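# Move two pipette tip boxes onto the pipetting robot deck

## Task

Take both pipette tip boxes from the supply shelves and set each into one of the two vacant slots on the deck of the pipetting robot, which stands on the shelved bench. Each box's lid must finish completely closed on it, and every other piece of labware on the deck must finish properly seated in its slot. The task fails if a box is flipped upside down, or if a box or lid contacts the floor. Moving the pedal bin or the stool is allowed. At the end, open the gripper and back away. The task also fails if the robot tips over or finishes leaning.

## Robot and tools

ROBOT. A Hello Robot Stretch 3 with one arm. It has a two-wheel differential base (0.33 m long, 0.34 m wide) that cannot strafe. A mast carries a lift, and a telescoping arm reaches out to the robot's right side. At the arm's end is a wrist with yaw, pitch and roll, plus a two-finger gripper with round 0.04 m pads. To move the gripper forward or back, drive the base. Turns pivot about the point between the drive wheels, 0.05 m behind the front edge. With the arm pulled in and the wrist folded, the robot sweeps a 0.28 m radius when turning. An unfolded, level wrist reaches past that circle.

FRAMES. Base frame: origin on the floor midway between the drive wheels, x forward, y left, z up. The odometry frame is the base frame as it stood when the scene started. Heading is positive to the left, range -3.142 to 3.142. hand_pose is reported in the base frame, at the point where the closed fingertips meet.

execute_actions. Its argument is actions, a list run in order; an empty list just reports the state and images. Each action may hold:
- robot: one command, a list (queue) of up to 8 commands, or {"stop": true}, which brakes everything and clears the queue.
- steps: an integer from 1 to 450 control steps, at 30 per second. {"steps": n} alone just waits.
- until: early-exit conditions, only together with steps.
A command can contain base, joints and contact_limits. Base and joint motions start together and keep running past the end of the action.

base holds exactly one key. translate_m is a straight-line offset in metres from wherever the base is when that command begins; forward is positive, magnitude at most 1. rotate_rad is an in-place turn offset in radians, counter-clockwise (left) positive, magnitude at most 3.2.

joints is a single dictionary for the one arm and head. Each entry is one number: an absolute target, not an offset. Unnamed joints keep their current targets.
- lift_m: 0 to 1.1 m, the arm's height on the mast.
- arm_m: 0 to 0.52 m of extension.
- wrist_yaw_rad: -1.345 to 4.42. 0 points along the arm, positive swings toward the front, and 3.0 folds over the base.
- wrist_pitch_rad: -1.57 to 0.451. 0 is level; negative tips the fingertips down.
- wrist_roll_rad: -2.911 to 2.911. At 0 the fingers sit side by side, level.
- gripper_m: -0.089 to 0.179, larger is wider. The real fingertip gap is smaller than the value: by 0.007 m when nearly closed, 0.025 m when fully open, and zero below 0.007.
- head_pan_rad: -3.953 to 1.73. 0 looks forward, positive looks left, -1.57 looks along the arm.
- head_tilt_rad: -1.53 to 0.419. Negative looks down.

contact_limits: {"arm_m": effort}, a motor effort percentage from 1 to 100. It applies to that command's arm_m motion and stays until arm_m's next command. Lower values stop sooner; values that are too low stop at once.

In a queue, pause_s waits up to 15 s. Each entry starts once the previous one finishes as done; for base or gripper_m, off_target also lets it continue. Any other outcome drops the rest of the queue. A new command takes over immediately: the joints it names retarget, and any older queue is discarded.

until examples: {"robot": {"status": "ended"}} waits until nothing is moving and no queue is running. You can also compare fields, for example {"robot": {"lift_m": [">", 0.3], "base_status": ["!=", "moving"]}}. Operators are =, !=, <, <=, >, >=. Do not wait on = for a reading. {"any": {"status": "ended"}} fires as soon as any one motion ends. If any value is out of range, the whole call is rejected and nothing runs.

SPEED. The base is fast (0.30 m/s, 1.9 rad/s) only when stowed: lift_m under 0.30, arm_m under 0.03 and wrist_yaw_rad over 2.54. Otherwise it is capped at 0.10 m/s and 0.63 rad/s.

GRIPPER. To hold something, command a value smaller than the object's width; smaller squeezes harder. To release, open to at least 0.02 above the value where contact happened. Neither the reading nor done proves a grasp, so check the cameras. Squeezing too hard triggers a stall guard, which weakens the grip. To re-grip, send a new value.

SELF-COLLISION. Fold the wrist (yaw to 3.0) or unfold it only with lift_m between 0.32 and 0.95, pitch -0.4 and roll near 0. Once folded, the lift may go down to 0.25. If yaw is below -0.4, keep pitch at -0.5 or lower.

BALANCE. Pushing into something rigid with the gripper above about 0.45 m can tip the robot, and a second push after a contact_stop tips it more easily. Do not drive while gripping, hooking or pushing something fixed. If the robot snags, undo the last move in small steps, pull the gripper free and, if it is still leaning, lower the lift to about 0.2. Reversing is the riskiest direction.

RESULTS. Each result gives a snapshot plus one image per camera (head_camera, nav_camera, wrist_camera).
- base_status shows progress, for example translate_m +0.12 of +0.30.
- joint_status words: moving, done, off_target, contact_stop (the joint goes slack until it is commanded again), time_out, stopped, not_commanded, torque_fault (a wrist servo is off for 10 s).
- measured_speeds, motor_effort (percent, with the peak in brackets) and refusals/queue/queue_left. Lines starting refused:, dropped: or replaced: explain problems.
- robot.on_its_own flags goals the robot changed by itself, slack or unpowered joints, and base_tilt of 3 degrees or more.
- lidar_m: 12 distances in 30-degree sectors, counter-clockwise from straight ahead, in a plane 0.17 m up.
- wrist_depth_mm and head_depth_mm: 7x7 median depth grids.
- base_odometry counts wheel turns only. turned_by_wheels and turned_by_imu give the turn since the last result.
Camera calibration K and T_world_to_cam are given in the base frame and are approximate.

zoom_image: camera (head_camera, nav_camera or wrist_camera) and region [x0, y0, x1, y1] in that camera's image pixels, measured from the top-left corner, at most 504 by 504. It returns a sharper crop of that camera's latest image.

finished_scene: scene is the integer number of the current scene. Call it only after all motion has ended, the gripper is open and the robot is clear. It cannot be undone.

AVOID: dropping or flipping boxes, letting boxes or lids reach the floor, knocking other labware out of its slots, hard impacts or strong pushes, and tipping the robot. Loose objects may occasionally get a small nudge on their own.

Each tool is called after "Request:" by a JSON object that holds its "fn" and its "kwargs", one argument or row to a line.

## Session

Request:
{"fn": "execute_actions", "kwargs": {
  "actions": []
}}

Scene clock: 0.00 s.
robot.base_odometry: x=+0.000 y=+0.000 heading=+0.000 (m, m, rad; robot's odometry frame)
robot.turned_by_wheels: +0.000 (rad since the last result)
robot.turned_by_imu: +0.000 (rad since the last result)
robot.base_tilt: forward=-1.0 right=+1.8 (deg)
robot.lidar_m: 1.85 2.16 1.16 1.35 1.30 1.80 2.24 1.94 1.63 1.58 1.65 2.00
robot.head_depth_mm: 1896 2148 2168 2213 2187 2233 2009 / 1898 1724 1743 1756 1782 1784 1838 / 1906 1729 1750 1755 1772 1795 1807 / 1902 1747 1736 1747 1793 1798 1807 / 1914 1765 1763 1788 1795 1801 1814 / 1913 1766 1778 1799 1804 1816 1823 / 1930 2175 2204 2235 2243 2301 1959
robot.base_status: not_commanded
robot.joint_positions: lift_m=+0.313 arm_m=-0.003 wrist_yaw_rad=+2.886 wrist_pitch_rad=-0.568 wrist_roll_rad=+0.009 gripper_m=+0.037 head_pan_rad=+0.012 head_tilt_rad=+0.014
robot.joint_goals: lift_m=+0.313 arm_m=-0.003 wrist_yaw_rad=+2.886 wrist_pitch_rad=-0.568 wrist_roll_rad=+0.009 gripper_m=+0.037 head_pan_rad=+0.012 head_tilt_rad=+0.014
robot.joint_status: lift_m=not_commanded arm_m=not_commanded wrist_yaw_rad=not_commanded wrist_pitch_rad=not_commanded wrist_roll_rad=not_commanded gripper_m=not_commanded head_pan_rad=not_commanded head_tilt_rad=not_commanded
robot.measured_speeds: translate_m=+0.000 rotate_rad=+0.000 lift_m=+0.000 arm_m=+0.000 wrist_yaw_rad=+0.000 wrist_pitch_rad=+0.000 wrist_roll_rad=+0.000 head_pan_rad=+0.000 head_tilt_rad=+0.000
robot: refusals=0 queue=idle queue_left=0
robot.motor_effort: left_wheel=+1 right_wheel=+0 lift_m=+38 arm_m=-1 wrist_yaw_rad=+0 wrist_pitch_rad=+3 wrist_roll_rad=+0 gripper_m=+0 head_pan_rad=+1 head_tilt_rad=+3 (%)
robot.hand_pose: x=+0.0301 y=+0.0541 z=+0.2939 quat_wxyz=(+0.284, +0.701, +0.109, +0.645) (m; robot's base frame)
robot.wrist_depth_mm: - - - - - - - / 955 928 936 915 911 901 902 / 761 - 739 747 724 722 724 / 634 - 621 615 599 620 604 / 540 525 545 527 546 523 520 / 469 - - 462 - 460 455 / - - - - 408 411 407
pictures: head_camera (sideways: a quarter turn clockwise sets it upright), nav_camera (sideways: a quarter turn counterclockwise sets it upright), wrist_camera
camera_calibration (this result's frames):
head_camera: T_world_to_cam=[[-0.0209716, -0.0194483, -0.999591, 1.32402], [-0.00150072, 0.99981, -0.0194211, 0.0271003], [0.999779, 0.00109282, -0.0209968, -0.023332], [0, 0, 0, 1]] pos_world=[0.0511342, -0.00131979, 1.32351]
nav_camera: T_world_to_cam=[[0.000754855, -0.0204322, 0.999791, -1.25461], [0.0134928, -0.9997, -0.0204405, 0.0755322], [0.999909, 0.0135054, -0.000478941, -0.0508774], [0, 0, 0, 1]] pos_world=[0.0508006, 0.0505623, 1.25587]
wrist_camera: T_world_to_cam=[[0.966747, -0.255074, -0.0183566, -0.00633425], [-0.18284, -0.639216, -0.746975, 0.2953], [0.1788, 0.725493, -0.664598, 0.317303], [0, 0, 0, 1]] pos_world=[0.0033822, -0.0430561, 0.431344]
Images, in order (width x height): head_camera 896x504, nav_camera 672x504, wrist_camera 644x364.

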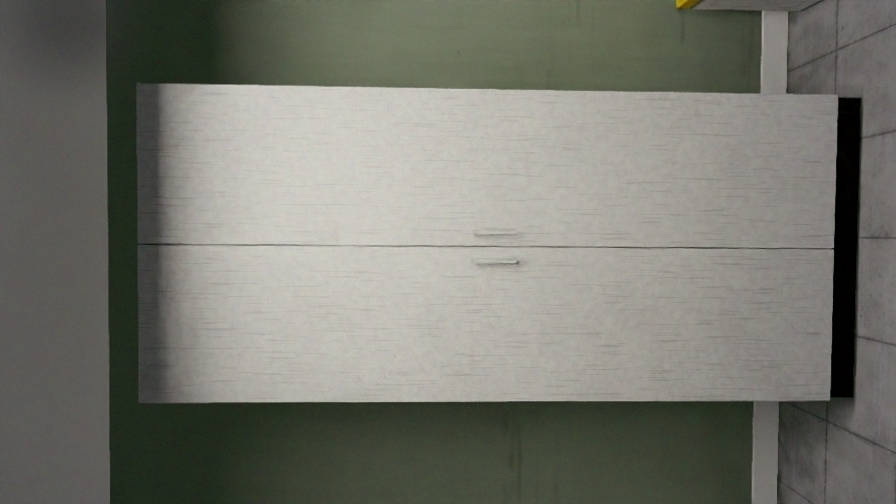

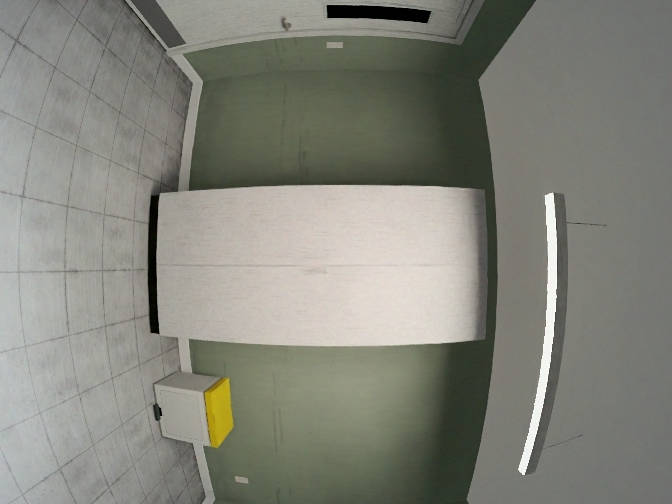

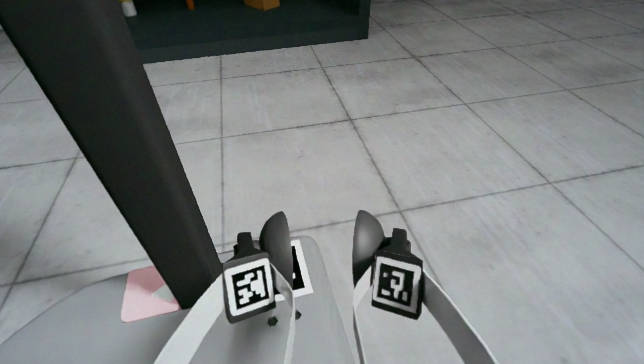

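Request:
{"fn": "execute_actions", "kwargs": {
  "actions": [
    {"robot":{"joints":{"head_pan_rad":1.6,"head_tilt_rad":-0.45,"lift_m":0.28}},"steps":200,"until":{"robot":{"status":"ended"}}}
  ]
}}

Scene clock: 5.40 s.
robot.base_odometry: x=+0.000 y=+0.000 heading=+0.000 (m, m, rad; robot's odometry frame)
robot.turned_by_wheels: +0.000 (rad since the last result)
robot.turned_by_imu: +0.001 (rad since the last result)
robot.base_tilt: forward=-1.1 right=+1.9 (deg)
robot.lidar_m: 1.85 2.16 1.16 1.36 1.30 1.80 2.25 1.94 1.63 1.58 1.66 2.00
robot.head_depth_mm: 1150 1216 1131 1281 1736 1493 1266 / 1242 1363 1383 1505 1629 1484 1264 / 1256 1368 1392 1577 1696 1471 1265 / 1251 1346 1379 1572 1692 1480 1264 / 1255 1347 1375 1576 1698 1472 1262 / 1258 1371 1203 1486 1615 1484 1260 / 1100 1173 1109 1271 1742 1512 1289
robot.base_status: not_commanded
robot.joint_positions: lift_m=+0.280 arm_m=-0.003 wrist_yaw_rad=+2.886 wrist_pitch_rad=-0.568 wrist_roll_rad=+0.009 gripper_m=+0.037 head_pan_rad=+1.593 head_tilt_rad=-0.444
robot.joint_goals: lift_m=+0.280 arm_m=-0.003 wrist_yaw_rad=+2.886 wrist_pitch_rad=-0.568 wrist_roll_rad=+0.009 gripper_m=+0.037 head_pan_rad=+1.600 head_tilt_rad=-0.450
robot.joint_status: lift_m=done arm_m=not_commanded wrist_yaw_rad=not_commanded wrist_pitch_rad=not_commanded wrist_roll_rad=not_commanded gripper_m=not_commanded head_pan_rad=done head_tilt_rad=done
robot.measured_speeds: translate_m=+0.000 rotate_rad=+0.000 lift_m=+0.000 arm_m=+0.000 wrist_yaw_rad=+0.000 wrist_pitch_rad=+0.000 wrist_roll_rad=+0.000 head_pan_rad=+0.000 head_tilt_rad=+0.000
robot: refusals=0 queue=done queue_left=0
robot.motor_effort: left_wheel=+1(1) right_wheel=+0(0) lift_m=+30(38) arm_m=-1(1) wrist_yaw_rad=+0(0) wrist_pitch_rad=+4(4) wrist_roll_rad=+0(0) gripper_m=+0(0) head_pan_rad=+4(27) head_tilt_rad=-2(23) (%)
robot.hand_pose: x=+0.0301 y=+0.0540 z=+0.2608 quat_wxyz=(+0.284, +0.701, +0.109, +0.645) (m; robot's base frame)
robot.wrist_depth_mm: - - - - - - - / 860 856 842 848 852 846 835 / 692 - 690 675 686 670 661 / 583 - 566 575 565 562 556 / 493 496 522 501 502 485 480 / - - - - - 422 422 / - - - - 380 378 377
pictures: head_camera (sideways: a quarter turn clockwise sets it upright), nav_camera (sideways: a quarter turn counterclockwise sets it upright), wrist_camera
camera_calibration (this result's frames):
head_camera: T_world_to_cam=[[0.0293087, -0.460543, -0.887153, 1.17676], [-0.999537, -0.0207314, -0.0222593, 0.0368708], [-0.00814056, 0.887395, -0.460938, 0.555425], [0, 0, 0, 1]] pos_world=[0.00688597, 0.0498309, 1.3008]
nav_camera: T_world_to_cam=[[0.0107135, 0.44293, 0.896492, -1.11961], [0.999727, 0.013862, -0.018796, 0.0673634], [-0.0207525, 0.896449, -0.442661, 0.530886], [0, 0, 0, 1]] pos_world=[-0.0443328, 0.0190637, 1.23999]
wrist_camera: T_world_to_cam=[[0.966745, -0.255083, -0.0183556, -0.00694229], [-0.182922, -0.639531, -0.746686, 0.270455], [0.178728, 0.725212, -0.664924, 0.295442], [0, 0, 0, 1]] pos_world=[0.00337997, -0.0430649, 0.398264]
Images, in order (width x height): head_camera 896x504, nav_camera 672x504, wrist_camera 644x364.

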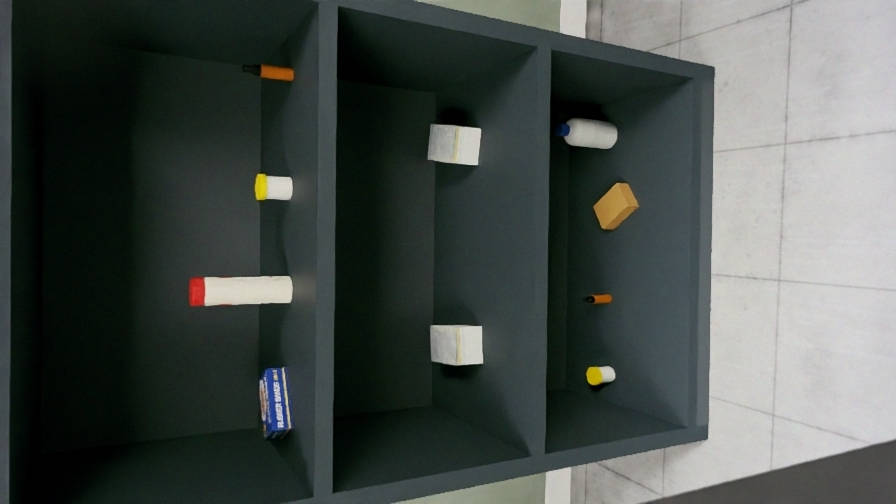

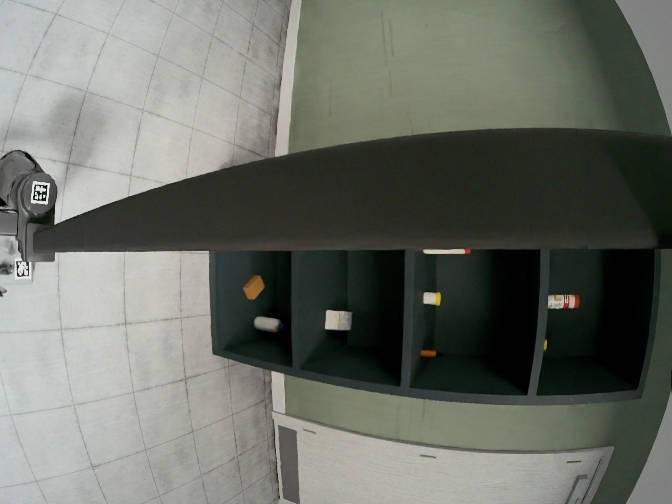

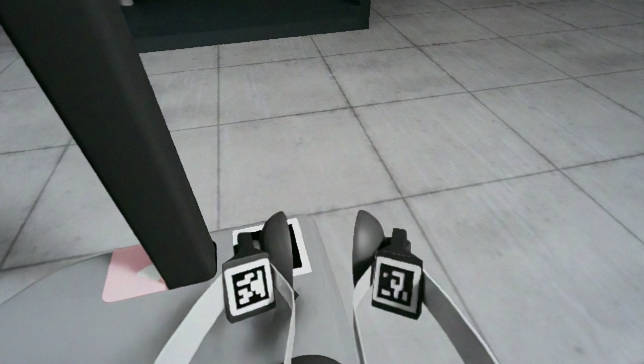

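Request:
{"fn": "execute_actions", "kwargs": {
  "actions": [
    {"robot":[{"base":{"rotate_rad":1.232},"joints":{"head_tilt_rad":-0.3,"head_pan_rad":1.7}},{"base":{"translate_m":0.697}}],"steps":300,"until":{"robot":{"status":"ended"}}}
  ]
}}

Scene clock: 33.30 s.
robot.base_odometry: x=+0.232 y=+0.657 heading=+1.232 (m, m, rad; robot's odometry frame)
robot.turned_by_wheels: +1.232 (rad since the last result)
robot.turned_by_imu: +1.240 (rad since the last result)
robot.base_tilt: forward=-1.0 right=+2.0 (deg)
robot.lidar_m: 0.46 0.88 0.78 0.78 2.30 2.49 2.26 2.24 1.95 1.65 2.01 1.09
robot.head_depth_mm: 1577 1631 1641 739 796 868 862 / 1964 2027 2099 2146 2127 1680 1303 / 2316 2468 2624 2837 2349 1736 1386 / 2269 2427 2624 2800 2335 1738 1386 / 2235 2366 2582 2730 2330 1757 1373 / 2174 2330 2438 2647 2197 1730 1397 / 2169 1910 1980 2625 2379 - -
robot.base_status: done (translate_m +0.6970 of +0.6970)
robot.joint_positions: lift_m=+0.280 arm_m=-0.003 wrist_yaw_rad=+2.886 wrist_pitch_rad=-0.569 wrist_roll_rad=+0.009 gripper_m=+0.037 head_pan_rad=+1.693 head_tilt_rad=-0.309
robot.joint_goals: lift_m=+0.280 arm_m=-0.003 wrist_yaw_rad=+2.886 wrist_pitch_rad=-0.569 wrist_roll_rad=+0.009 gripper_m=+0.037 head_pan_rad=+1.700 head_tilt_rad=-0.300
robot.joint_status: lift_m=done arm_m=not_commanded wrist_yaw_rad=not_commanded wrist_pitch_rad=not_commanded wrist_roll_rad=not_commanded gripper_m=not_commanded head_pan_rad=done head_tilt_rad=done
robot.measured_speeds: translate_m=+0.000 rotate_rad=+0.000 lift_m=+0.000 arm_m=+0.000 wrist_yaw_rad=+0.000 wrist_pitch_rad=+0.000 wrist_roll_rad=+0.000 head_pan_rad=+0.000 head_tilt_rad=+0.000
robot: refusals=0 queue=done queue_left=0
robot.motor_effort: left_wheel=-2(10) right_wheel=+4(13) lift_m=+31(31) arm_m=-1(1) wrist_yaw_rad=+0(0) wrist_pitch_rad=+4(4) wrist_roll_rad=+0(0) gripper_m=+0(0) head_pan_rad=+2(10) head_tilt_rad=+4(15) (%)
robot.hand_pose: x=+0.0300 y=+0.0539 z=+0.2607 quat_wxyz=(+0.284, +0.701, +0.109, +0.645) (m; robot's base frame)
robot.wrist_depth_mm: - - - 796 853 798 672 / 863 890 856 781 675 680 669 / 697 - 688 701 611 546 521 / 580 - 579 565 561 494 451 / 496 487 519 507 500 476 413 / - - - - - 424 410 / - - - - 377 381 377
pictures: head_camera (sideways: a quarter turn clockwise sets it upright), nav_camera (sideways: a quarter turn counterclockwise sets it upright), wrist_camera
camera_calibration (this result's frames):
head_camera: T_world_to_cam=[[0.0602142, -0.33281, -0.941069, 1.24692], [-0.992805, -0.117721, -0.0218923, 0.0363557], [-0.103498, 0.935617, -0.337504, 0.395379], [0, 0, 0, 1]] pos_world=[0.00193272, 0.0493443, 1.30768]
nav_camera: T_world_to_cam=[[-0.0184974, 0.318212, 0.947839, -1.18644], [0.993002, 0.116444, -0.0197142, 0.0686031], [-0.116643, 0.940841, -0.318139, 0.369425], [0, 0, 0, 1]] pos_world=[-0.0469783, 0.0219827, 1.24344]
wrist_camera: T_world_to_cam=[[0.966743, -0.25509, -0.0183546, -0.00694704], [-0.182998, -0.63982, -0.746419, 0.270284], [0.178661, 0.724955, -0.665223, 0.295529], [0, 0, 0, 1]] pos_world=[0.00337793, -0.0430845, 0.39821]
Images, in order (width x height): head_camera 896x504, nav_camera 672x504, wrist_camera 644x364.

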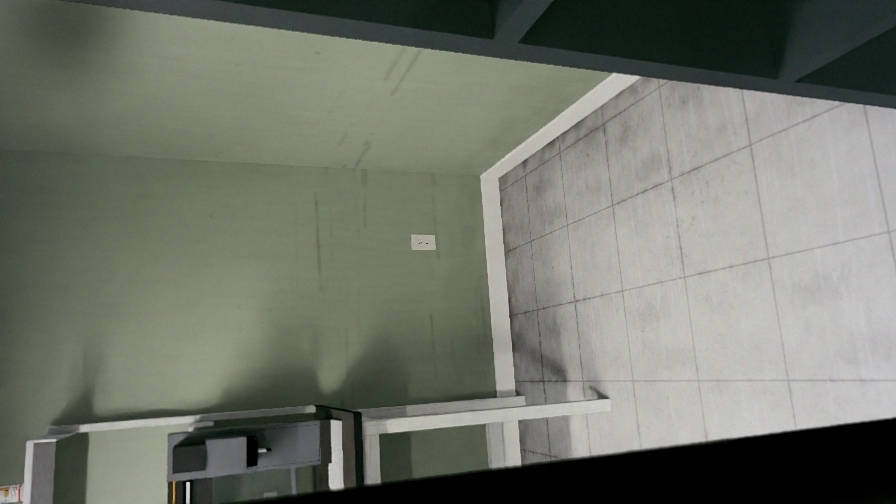

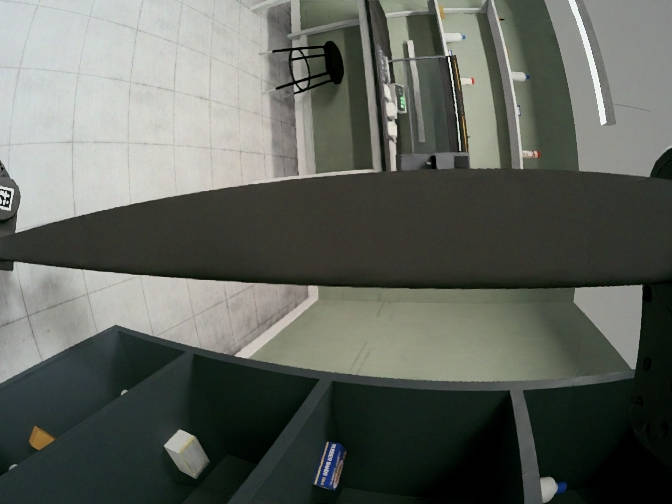

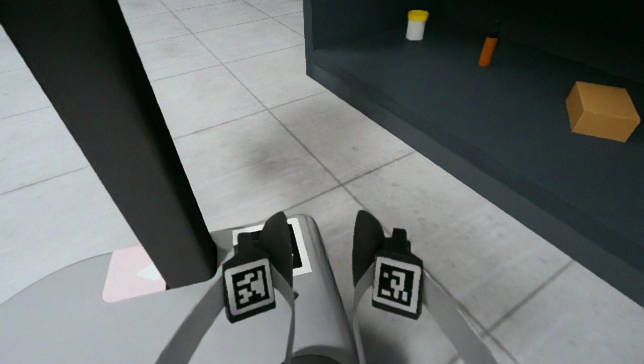

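Request:
{"fn": "execute_actions", "kwargs": {
  "actions": [
    {"robot":{"base":{"rotate_rad":1.905},"joints":{"head_pan_rad":0.4,"head_tilt_rad":-0.35,"wrist_pitch_rad":-0.4}},"steps":300,"until":{"robot":{"base_status":["!=","moving"]}}},
    {"robot":{"joints":{"lift_m":0.68}},"steps":100,"until":{"robot":{"lift_m":[">",0.36]}}},
    {"robot":{"joints":{"wrist_yaw_rad":-0.05,"gripper_m":0.14}},"steps":300,"until":{"robot":{"head_pan_rad_status":["!=","moving"]}}}
  ]
}}

Scene clock: 60.43 s.
robot.base_odometry: x=+0.232 y=+0.657 heading=+3.137 (m, m, rad; robot's odometry frame)
robot.turned_by_wheels: +1.905 (rad since the last result)
robot.turned_by_imu: +1.912 (rad since the last result)
robot.base_tilt: forward=-1.1 right=+2.0 (deg)
robot.lidar_m: 1.94 2.48 2.32 2.25 2.24 1.69 1.65 1.24 0.46 0.67 0.91 0.78
robot.head_depth_mm: 2152 1922 1940 2619 2148 1688 1346 / 2245 2328 2122 2704 2219 1676 1344 / 2324 2505 2166 2835 2184 1679 1349 / 2412 2616 2624 2879 2221 1672 1353 / 2534 2732 2847 3048 2202 1672 1341 / 2673 2925 3053 2992 2201 1647 1345 / 2817 3054 3396 3227 2200 1663 1346
robot.base_status: done (rotate_rad +1.9049 of +1.9050)
robot.joint_positions: lift_m=+0.367 arm_m=-0.003 wrist_yaw_rad=+2.886 wrist_pitch_rad=-0.422 wrist_roll_rad=+0.009 gripper_m=+0.037 head_pan_rad=+0.407 head_tilt_rad=-0.346
robot.joint_goals: lift_m=+0.680 arm_m=-0.003 wrist_yaw_rad=-0.050 wrist_pitch_rad=-0.400 wrist_roll_rad=+0.009 gripper_m=+0.140 head_pan_rad=+0.400 head_tilt_rad=-0.350
robot.joint_status: lift_m=moving arm_m=not_commanded wrist_yaw_rad=moving wrist_pitch_rad=done wrist_roll_rad=not_commanded gripper_m=moving head_pan_rad=done head_tilt_rad=done
robot.measured_speeds: translate_m=+0.000 rotate_rad=+0.000 lift_m=+0.110 arm_m=+0.000 wrist_yaw_rad=+0.000 wrist_pitch_rad=+0.000 wrist_roll_rad=+0.000 head_pan_rad=+0.000 head_tilt_rad=+0.000
robot: refusals=0 queue=running queue_left=0
robot.motor_effort: left_wheel=-2(11) right_wheel=+3(15) lift_m=+46(47) arm_m=-2(1) wrist_yaw_rad=-1(0) wrist_pitch_rad=+7(8) wrist_roll_rad=+0(0) gripper_m=+4(1) head_pan_rad=-3(29) head_tilt_rad=-1(5) (%)
robot.hand_pose: x=+0.0353 y=+0.0742 z=+0.3786 quat_wxyz=(+0.236, +0.707, +0.058, +0.664) (m; robot's base frame)
robot.wrist_depth_mm: - - - - - - - / - - - - - - - / - - - - - - - / 864 - 848 869 815 841 820 / 706 - 730 710 720 681 682 / 599 594 - 581 - 580 579 / 515 516 527 520 505 510 500
pictures: head_camera (sideways: a quarter turn clockwise sets it upright), nav_camera (sideways: a quarter turn counterclockwise sets it upright), wrist_camera
camera_calibration (this result's frames):
head_camera: T_world_to_cam=[[-0.334099, -0.164982, -0.927986, 1.23225], [-0.392794, 0.919363, -0.0220325, 0.0328772], [0.856791, 0.357146, -0.371962, 0.434365], [0, 0, 0, 1]] pos_world=[0.0524476, 0.0179407, 1.3058]
nav_camera: T_world_to_cam=[[0.332058, 0.120948, 0.935473, -1.17244], [0.390216, -0.920517, -0.019498, 0.0719978], [0.85876, 0.371511, -0.352861, 0.408662], [0, 0, 0, 1]] pos_world=[0.0102797, 0.0562564, 1.24239]
wrist_camera: T_world_to_cam=[[0.967455, -0.252363, -0.0185303, -0.00486969], [-0.153663, -0.527741, -0.835391, 0.396525], [0.201042, 0.81105, -0.549344, 0.307334], [0, 0, 0, 1]] pos_world=[0.0038552, -0.0412304, 0.499995]
Images, in order (width x height): head_camera 896x504, nav_camera 672x504, wrist_camera 644x364.

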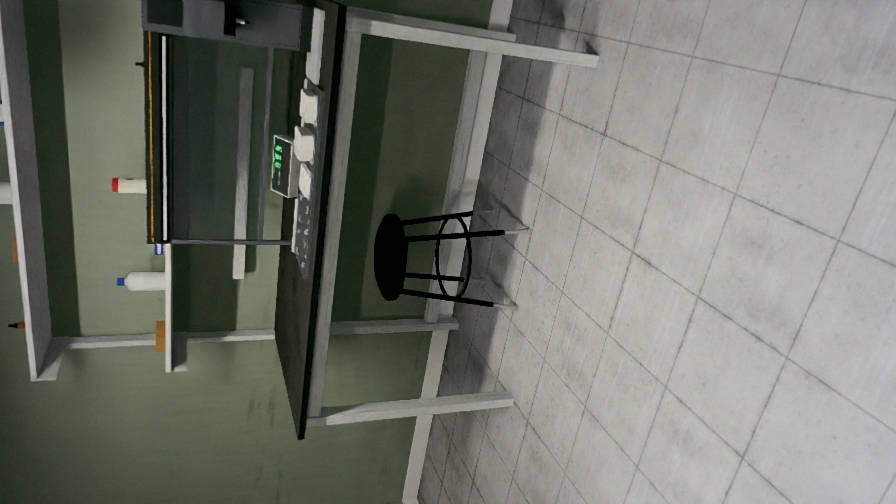

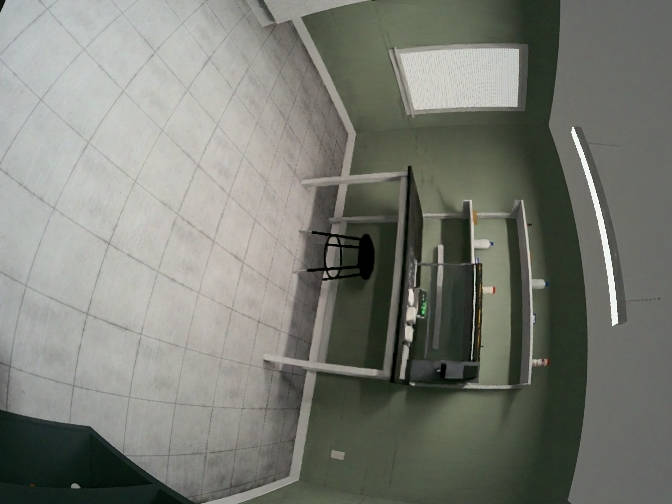

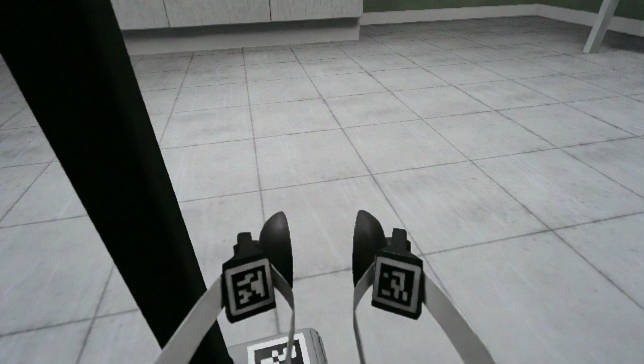

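Request:
{"fn": "zoom_image", "kwargs": {
  "camera": "head_camera",
  "region": [230, 40, 370, 300]
}}

Request:
{"fn": "execute_actions", "kwargs": {
  "actions": [
    {"robot":{"joints":{"head_pan_rad":-1.57,"head_tilt_rad":-0.75}},"steps":300,"until":{"robot":{"wrist_yaw_rad_status":["!=","moving"]}}},
    {"robot":{"joints":{"wrist_pitch_rad":-0.85,"arm_m":0.2}},"steps":300,"until":{"robot":{"status":"ended"}}}
  ]
}}

Region (230, 40, 370, 300) of head_camera's 896x504 image, scaled by 1.938, with more detail than that image has; it fills the left 271 columns of this view, and the rest is white.

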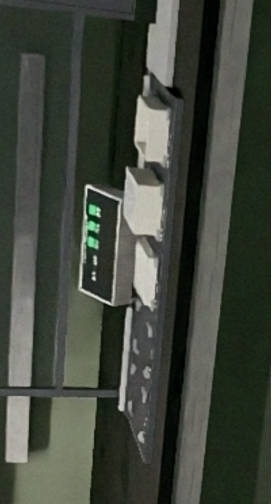

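Scene clock: 67.27 s.
robot.base_odometry: x=+0.232 y=+0.657 heading=+3.137 (m, m, rad; robot's odometry frame)
robot.turned_by_wheels: +0.000 (rad since the last result)
robot.turned_by_imu: +0.001 (rad since the last result)
robot.base_tilt: forward=-0.9 right=+2.0 (deg)
robot.lidar_m: 1.94 2.49 2.31 2.24 2.24 1.69 1.65 1.24 0.46 0.67 0.91 0.78
robot.head_depth_mm: 545 543 495 562 1385 1302 - / 709 658 515 730 - - 1102 / 718 686 514 1015 - 1147 1118 / 722 684 513 954 867 1173 1113 / 723 685 514 1009 868 1172 1110 / 719 651 512 1014 866 1167 1108 / 719 683 512 1011 865 1163 1116
robot.base_status: done (rotate_rad +1.9048 of +1.9050)
robot.joint_positions: lift_m=+0.680 arm_m=+0.200 wrist_yaw_rad=-0.049 wrist_pitch_rad=-0.856 wrist_roll_rad=+0.009 gripper_m=+0.140 head_pan_rad=-1.563 head_tilt_rad=-0.741
robot.joint_goals: lift_m=+0.680 arm_m=+0.200 wrist_yaw_rad=-0.050 wrist_pitch_rad=-0.850 wrist_roll_rad=+0.009 gripper_m=+0.140 head_pan_rad=-1.570 head_tilt_rad=-0.750
robot.joint_status: lift_m=done arm_m=done wrist_yaw_rad=done wrist_pitch_rad=done wrist_roll_rad=not_commanded gripper_m=done head_pan_rad=done head_tilt_rad=done
robot.measured_speeds: translate_m=+0.000 rotate_rad=+0.000 lift_m=+0.000 arm_m=+0.000 wrist_yaw_rad=+0.000 wrist_pitch_rad=+0.000 wrist_roll_rad=+0.000 head_pan_rad=+0.000 head_tilt_rad=+0.000
robot: refusals=0 queue=done queue_left=0
robot.motor_effort: left_wheel=-2(2) right_wheel=+3(3) lift_m=+45(46) arm_m=+4(4) wrist_yaw_rad=-1(2) wrist_pitch_rad=+2(7) wrist_roll_rad=+0(0) gripper_m=+0(90) head_pan_rad=-2(26) head_tilt_rad=-2(23) (%)
robot.hand_pose: x=-0.0290 y=-0.4942 z=+0.6092 quat_wxyz=(+0.633, +0.276, -0.653, -0.311) (m; robot's base frame)
robot.wrist_depth_mm: 376 375 371 271 369 272 185 / 330 329 320 263 329 275 187 / 300 297 296 290 298 277 189 / 271 271 269 270 268 263 190 / 248 251 248 245 245 250 192 / 228 - 227 226 226 - 193 / 214 208 212 210 210 209 186
pictures: head_camera (sideways: a quarter turn clockwise sets it upright), nav_camera (sideways: a quarter turn counterclockwise sets it upright), wrist_camera
camera_calibration (this result's frames):
head_camera: T_world_to_cam=[[-0.0246729, 0.700059, -0.713658, 0.950905], [0.999679, 0.0131658, -0.0216465, 0.0238691], [-0.00575794, -0.713963, -0.700159, 0.866625], [0, 0, 0, 1]] pos_world=[0.00459009, -0.0472656, 1.28591]
nav_camera: T_world_to_cam=[[-0.0150687, -0.685419, 0.727993, -0.899772], [-0.999864, 0.00540443, -0.0156078, 0.0754035], [0.0067635, -0.728129, -0.685407, 0.846528], [0, 0, 0, 1]] pos_world=[0.0561094, -0.000746937, 1.23642]
wrist_camera: T_world_to_cam=[[-0.998221, 0.0572039, -0.0168333, 0.0131499], [0.0574681, 0.847601, -0.527513, 0.777623], [-0.0159079, -0.527542, -0.84938, 0.422824], [0, 0, 0, 1]] pos_world=[-0.0248358, -0.436809, 0.769566]
Images, in order (width x height): head_camera 896x504, nav_camera 672x504, wrist_camera 644x364.

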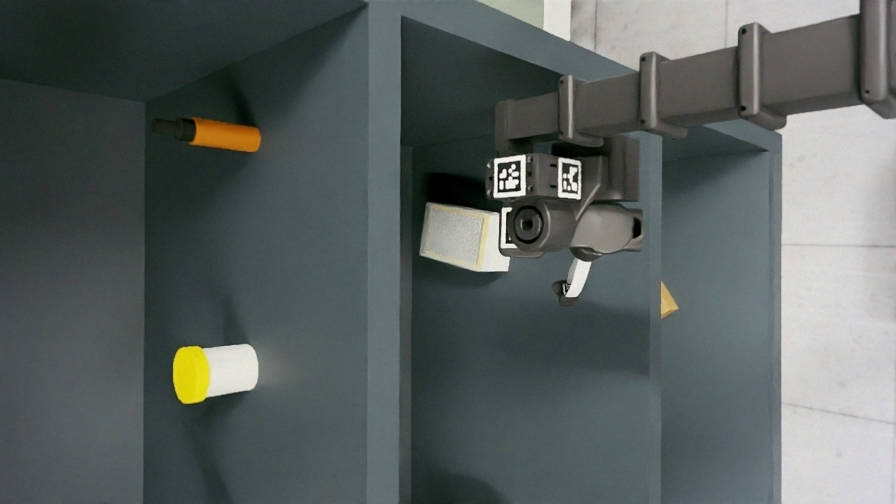

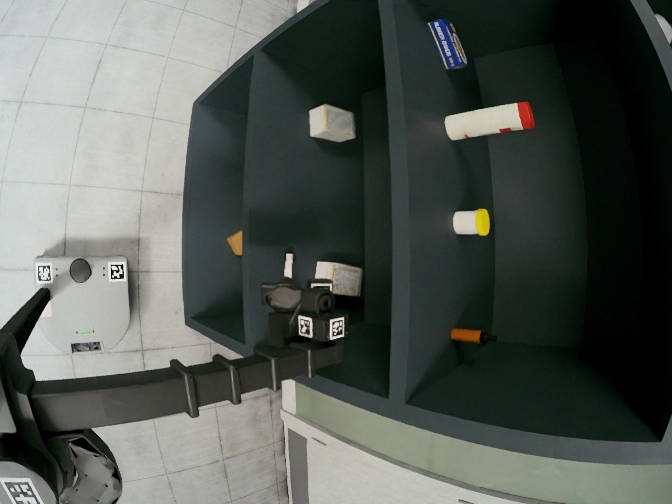

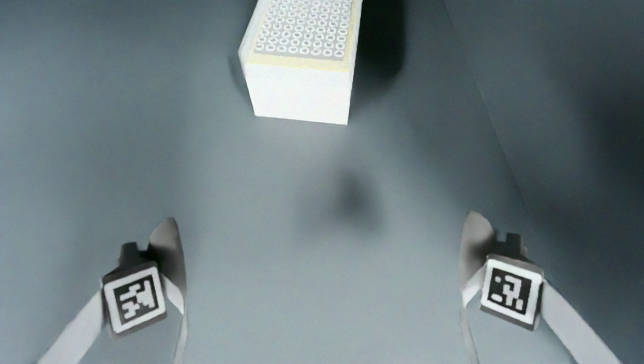

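Request:
{"fn": "execute_actions", "kwargs": {
  "actions": [
    {"robot":{"base":{"translate_m":0.018},"joints":{"lift_m":0.72,"wrist_yaw_rad":-0.175,"arm_m":0.42}},"steps":300,"until":{"robot":{"status":"ended"}}}
  ]
}}

Scene clock: 84.37 s.
robot.base_odometry: x=+0.214 y=+0.657 heading=+3.137 (m, m, rad; robot's odometry frame)
robot.turned_by_wheels: +0.000 (rad since the last result)
robot.turned_by_imu: +0.001 (rad since the last result)
robot.base_tilt: forward=-0.9 right=+1.9 (deg)
robot.lidar_m: 1.92 2.46 2.31 2.25 2.27 1.71 1.67 1.24 0.47 0.67 0.90 0.76
robot.head_depth_mm: 596 595 515 591 678 1303 - / 719 656 514 735 - 1084 1110 / 721 686 513 981 870 1166 1108 / 722 687 514 935 870 1173 1106 / 719 652 511 1013 871 1165 1111 / 724 682 512 1008 871 1170 1106 / 719 682 513 1014 867 1165 1106
robot.base_status: done (translate_m +0.0180 of +0.0180)
robot.joint_positions: lift_m=+0.720 arm_m=+0.420 wrist_yaw_rad=-0.174 wrist_pitch_rad=-0.857 wrist_roll_rad=+0.009 gripper_m=+0.140 head_pan_rad=-1.563 head_tilt_rad=-0.741
robot.joint_goals: lift_m=+0.720 arm_m=+0.420 wrist_yaw_rad=-0.175 wrist_pitch_rad=-0.850 wrist_roll_rad=+0.009 gripper_m=+0.140 head_pan_rad=-1.570 head_tilt_rad=-0.750
robot.joint_status: lift_m=done arm_m=done wrist_yaw_rad=done wrist_pitch_rad=done wrist_roll_rad=not_commanded gripper_m=done head_pan_rad=done head_tilt_rad=done
robot.measured_speeds: translate_m=+0.000 rotate_rad=+0.000 lift_m=+0.000 arm_m=+0.000 wrist_yaw_rad=+0.000 wrist_pitch_rad=+0.000 wrist_roll_rad=+0.000 head_pan_rad=+0.000 head_tilt_rad=+0.000
robot: refusals=0 queue=done queue_left=0
robot.motor_effort: left_wheel=-2(5) right_wheel=+4(9) lift_m=+45(46) arm_m=+4(4) wrist_yaw_rad=-1(3) wrist_pitch_rad=+2(2) wrist_roll_rad=+0(0) gripper_m=+0(0) head_pan_rad=-2(1) head_tilt_rad=-3(3) (%)
robot.hand_pose: x=-0.0475 y=-0.7119 z=+0.6490 quat_wxyz=(+0.612, +0.235, -0.669, -0.350) (m; robot's base frame)
robot.wrist_depth_mm: 205 214 225 237 251 241 174 / 236 247 261 278 296 250 178 / 277 291 313 330 340 260 183 / 309 316 315 313 311 268 187 / 291 294 288 219 287 251 193 / 265 - 265 203 260 - 196 / 250 244 243 189 242 244 193
pictures: head_camera (sideways: a quarter turn clockwise sets it upright), nav_camera (sideways: a quarter turn counterclockwise sets it upright), wrist_camera
camera_calibration (this result's frames):
head_camera: T_world_to_cam=[[-0.0245731, 0.700063, -0.713658, 0.950903], [0.999681, 0.0130233, -0.0216465, 0.0238691], [-0.00585974, -0.713962, -0.70016, 0.866626], [0, 0, 0, 1]] pos_world=[0.00458335, -0.0472654, 1.28591]
nav_camera: T_world_to_cam=[[-0.0151664, -0.685417, 0.727992, -0.89977], [-0.999863, 0.005547, -0.0156078, 0.0754035], [0.00665969, -0.728129, -0.685408, 0.846529], [0, 0, 0, 1]] pos_world=[0.0561092, -0.000754017, 1.23642]
wrist_camera: T_world_to_cam=[[-0.983309, 0.181165, -0.0168264, 0.0967114], [0.162722, 0.83428, -0.526781, 0.979299], [-0.0813965, -0.520726, -0.849835, 0.343584], [0, 0, 0, 1]] pos_world=[-0.0362901, -0.655617, 0.809493]
Images, in order (width x height): head_camera 896x504, nav_camera 672x504, wrist_camera 644x364.

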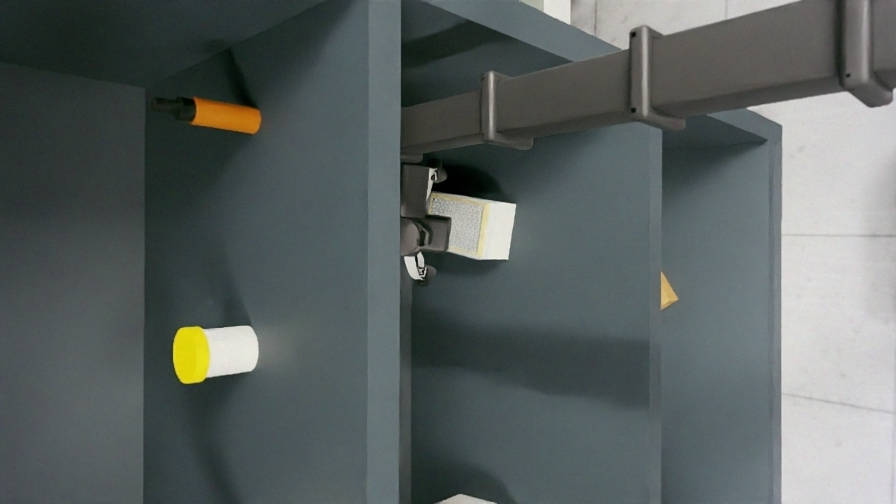

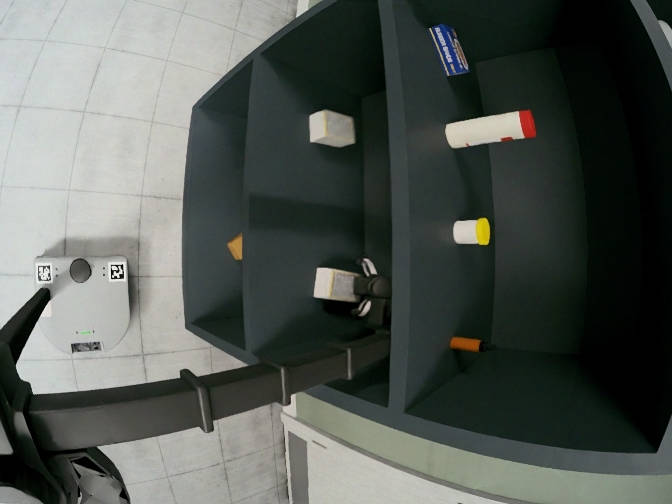

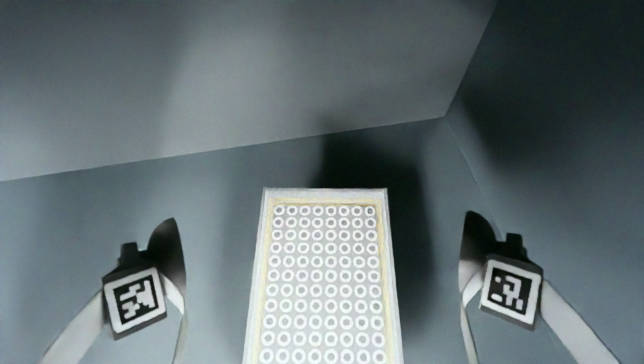

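Request:
{"fn": "execute_actions", "kwargs": {
  "actions": [
    {"robot":[{"joints":{"lift_m":0.661,"arm_m":0.418}},{"joints":{"gripper_m":0.062}},{"joints":{"lift_m":0.70}}],"steps":300,"until":{"robot":{"status":"ended"}}}
  ]
}}

Scene clock: 93.37 s.
robot.base_odometry: x=+0.214 y=+0.657 heading=+3.137 (m, m, rad; robot's odometry frame)
robot.turned_by_wheels: +0.000 (rad since the last result)
robot.turned_by_imu: +0.001 (rad since the last result)
robot.base_tilt: forward=-1.2 right=+2.1 (deg)
robot.lidar_m: 1.92 2.46 2.31 2.25 2.26 1.71 1.67 1.24 0.47 0.67 0.90 0.76
robot.head_depth_mm: 594 593 516 590 695 1273 - / 720 657 515 737 - 1087 1108 / 718 686 512 961 864 1171 1113 / 718 684 514 932 868 1162 1117 / 720 654 513 1014 869 1168 1106 / 723 682 514 1009 872 1172 1113 / 725 683 512 1008 873 1159 1111
robot.base_status: done (translate_m +0.0180 of +0.0180)
robot.joint_positions: lift_m=+0.700 arm_m=+0.418 wrist_yaw_rad=-0.174 wrist_pitch_rad=-0.857 wrist_roll_rad=+0.009 gripper_m=+0.063 head_pan_rad=-1.563 head_tilt_rad=-0.741
robot.joint_goals: lift_m=+0.700 arm_m=+0.418 wrist_yaw_rad=-0.175 wrist_pitch_rad=-0.850 wrist_roll_rad=+0.009 gripper_m=+0.062 head_pan_rad=-1.570 head_tilt_rad=-0.750
robot.joint_status: lift_m=done arm_m=done wrist_yaw_rad=done wrist_pitch_rad=done wrist_roll_rad=not_commanded gripper_m=done head_pan_rad=done head_tilt_rad=done
robot.measured_speeds: translate_m=+0.000 rotate_rad=+0.000 lift_m=+0.000 arm_m=+0.000 wrist_yaw_rad=+0.000 wrist_pitch_rad=+0.000 wrist_roll_rad=+0.000 head_pan_rad=+0.000 head_tilt_rad=+0.000
robot: refusals=0 queue=done queue_left=0
robot.motor_effort: left_wheel=-2(2) right_wheel=+5(4) lift_m=+46(48) arm_m=-6(4) wrist_yaw_rad=-1(1) wrist_pitch_rad=+2(2) wrist_roll_rad=+0(0) gripper_m=-13(89) head_pan_rad=-2(1) head_tilt_rad=-3(3) (%)
robot.hand_pose: x=-0.0475 y=-0.7105 z=+0.6289 quat_wxyz=(+0.612, +0.235, -0.669, -0.350) (m; robot's base frame)
robot.wrist_depth_mm: 207 215 227 239 252 242 173 / 238 249 265 280 299 249 179 / 279 295 309 315 319 257 183 / 293 292 291 291 289 268 188 / 267 266 266 200 262 261 193 / 247 249 238 183 238 245 198 / 230 229 225 170 224 228 202
pictures: head_camera (sideways: a quarter turn clockwise sets it upright), nav_camera (sideways: a quarter turn counterclockwise sets it upright), wrist_camera
camera_calibration (this result's frames):
head_camera: T_world_to_cam=[[-0.0245734, 0.700063, -0.713658, 0.950903], [0.999681, 0.0130236, -0.0216465, 0.0238691], [-0.00585948, -0.713962, -0.70016, 0.866626], [0, 0, 0, 1]] pos_world=[0.00458337, -0.0472654, 1.28591]
nav_camera: T_world_to_cam=[[-0.0151662, -0.685418, 0.727992, -0.89977], [-0.999863, 0.00554664, -0.0156078, 0.0754035], [0.00665995, -0.728129, -0.685408, 0.846529], [0, 0, 0, 1]] pos_world=[0.0561092, -0.000753995, 1.23642]
wrist_camera: T_world_to_cam=[[-0.983307, 0.181175, -0.0168215, 0.0961352], [0.162779, 0.834603, -0.526252, 0.967385], [-0.0813047, -0.520206, -0.850162, 0.327838], [0, 0, 0, 1]] pos_world=[-0.0362848, -0.654256, 0.789421]
Images, in order (width x height): head_camera 896x504, nav_camera 672x504, wrist_camera 644x364.

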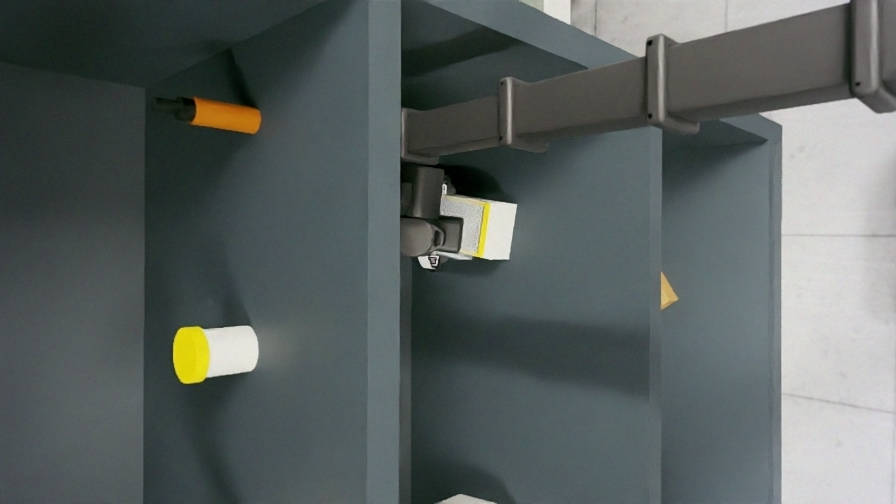

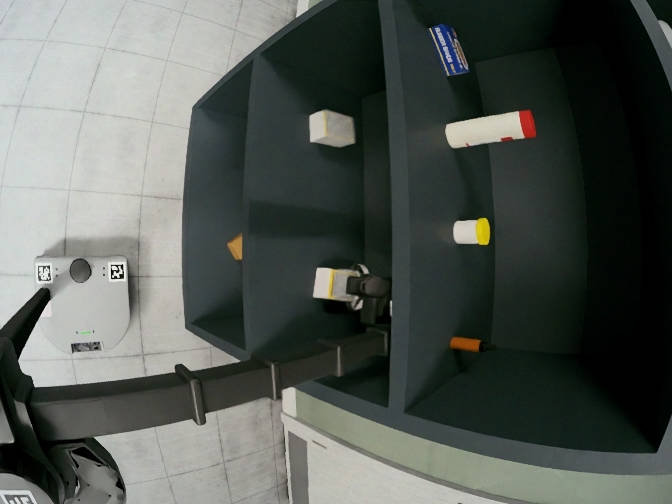

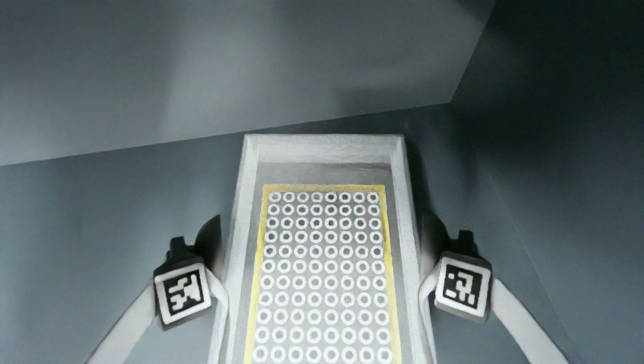

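Request:
{"fn": "execute_actions", "kwargs": {
  "actions": [
    {"robot":{"joints":{"arm_m":0.0,"wrist_yaw_rad":0.25}},"steps":300,"until":{"robot":{"arm_m":["<",0.04]}}},
    {"robot":[{"base":{"rotate_rad":0.314}},{"base":{"translate_m":1.0},"joints":{"lift_m":0.99}},{"base":{"translate_m":0.578}},{"base":{"rotate_rad":1.248}}],"steps":450,"until":{"robot":{"status":"ended"}}},
    {"steps":450,"until":{"robot":{"status":"ended"}}}
  ]
}}

Scene clock: 153.43 s.
robot.base_odometry: x=-1.290 y=+0.178 heading=-1.585 (m, m, rad; robot's odometry frame)
robot.turned_by_wheels: +1.562 (rad since the last result)
robot.turned_by_imu: +1.579 (rad since the last result)
robot.base_tilt: forward=-1.0 right=+1.8 (deg)
robot.lidar_m: 2.32 1.86 2.50 3.15 1.95 1.24 1.46 0.59 0.57 1.08 0.70 0.85
robot.head_depth_mm: 974 825 - - - 1177 1112 / 978 829 642 - - - 1110 / 979 827 627 - - - 1114 / 980 731 573 - - 1247 1116 / 968 673 616 554 1516 1268 1112 / 975 674 602 547 1473 1265 1111 / 971 824 623 547 1445 1261 1107
robot.base_status: done (rotate_rad +1.2479 of +1.2480)
robot.joint_positions: lift_m=+0.990 arm_m=+0.000 wrist_yaw_rad=+0.250 wrist_pitch_rad=-0.858 wrist_roll_rad=+0.009 gripper_m=+0.063 head_pan_rad=-1.563 head_tilt_rad=-0.741
robot.joint_goals: lift_m=+0.990 arm_m=+0.000 wrist_yaw_rad=+0.250 wrist_pitch_rad=-0.850 wrist_roll_rad=+0.009 gripper_m=+0.062 head_pan_rad=-1.570 head_tilt_rad=-0.750
robot.joint_status: lift_m=done arm_m=done wrist_yaw_rad=done wrist_pitch_rad=done wrist_roll_rad=not_commanded gripper_m=done head_pan_rad=done head_tilt_rad=done
robot.measured_speeds: translate_m=+0.000 rotate_rad=+0.000 lift_m=+0.000 arm_m=+0.000 wrist_yaw_rad=+0.000 wrist_pitch_rad=+0.000 wrist_roll_rad=+0.000 head_pan_rad=+0.000 head_tilt_rad=+0.000
robot: refusals=0 queue=done queue_left=0
robot.motor_effort: left_wheel=-2(7) right_wheel=+4(9) lift_m=+45(48) arm_m=-6(5) wrist_yaw_rad=+0(0) wrist_pitch_rad=+3(3) wrist_roll_rad=+1(0) gripper_m=-13(13) head_pan_rad=-2(2) head_tilt_rad=-3(4) (%)
robot.hand_pose: x=+0.0153 y=-0.2900 z=+0.9188 quat_wxyz=(+0.672, +0.371, -0.604, -0.214) (m; robot's base frame)
robot.wrist_depth_mm: 263 262 260 254 248 242 235 / - 261 240 232 229 230 225 / - - - - 225 211 206 / - - - - - - 274 / - - - - - - - / - - - - - - 537 / 943 946 943 945 921 925 910
pictures: head_camera (sideways: a quarter turn clockwise sets it upright), nav_camera (sideways: a quarter turn counterclockwise sets it upright), wrist_camera
camera_calibration (this result's frames):
head_camera: T_world_to_cam=[[-0.0245663, 0.700092, -0.71363, 0.950867], [0.999681, 0.0130141, -0.0216462, 0.0238688], [-0.0058671, -0.713934, -0.700188, 0.866663], [0, 0, 0, 1]] pos_world=[0.00458288, -0.0472647, 1.28591]
nav_camera: T_world_to_cam=[[-0.0151731, -0.685446, 0.727965, -0.899735], [-0.999863, 0.00555763, -0.0156073, 0.0754028], [0.00665218, -0.728102, -0.685437, 0.846567], [0, 0, 0, 1]] pos_world=[0.0561092, -0.000751907, 1.23642]
wrist_camera: T_world_to_cam=[[-0.970775, -0.239403, -0.0168088, -0.0355677], [-0.195124, 0.828118, -0.525498, 0.761689], [0.139726, -0.50686, -0.850629, 0.799023], [0, 0, 0, 1]] pos_world=[0.00245135, -0.23429, 1.07934]
Images, in order (width x height): head_camera 896x504, nav_camera 672x504, wrist_camera 644x364.

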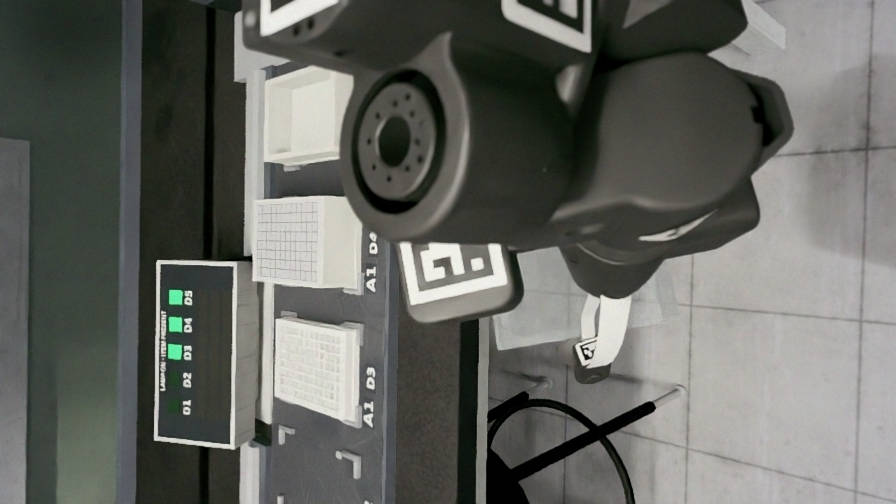

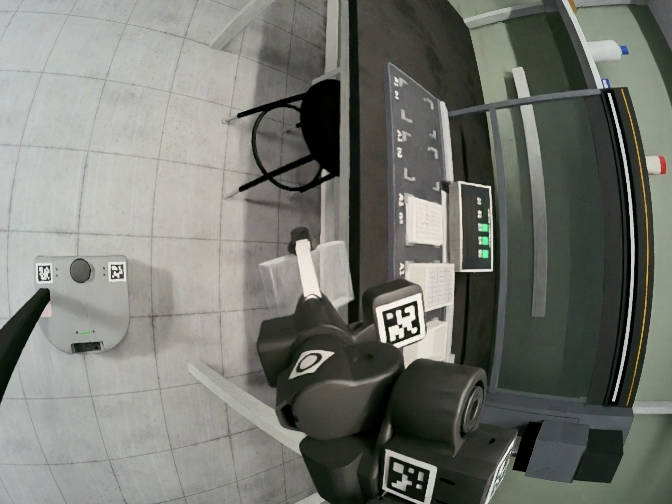

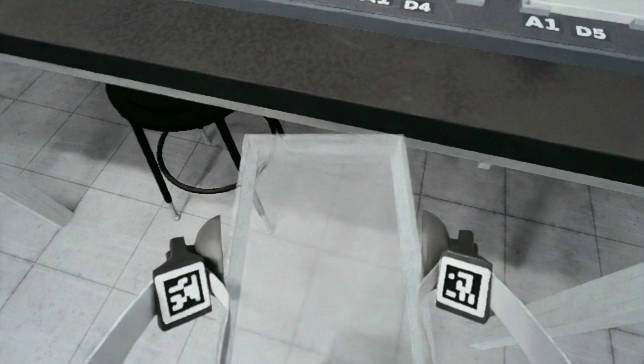

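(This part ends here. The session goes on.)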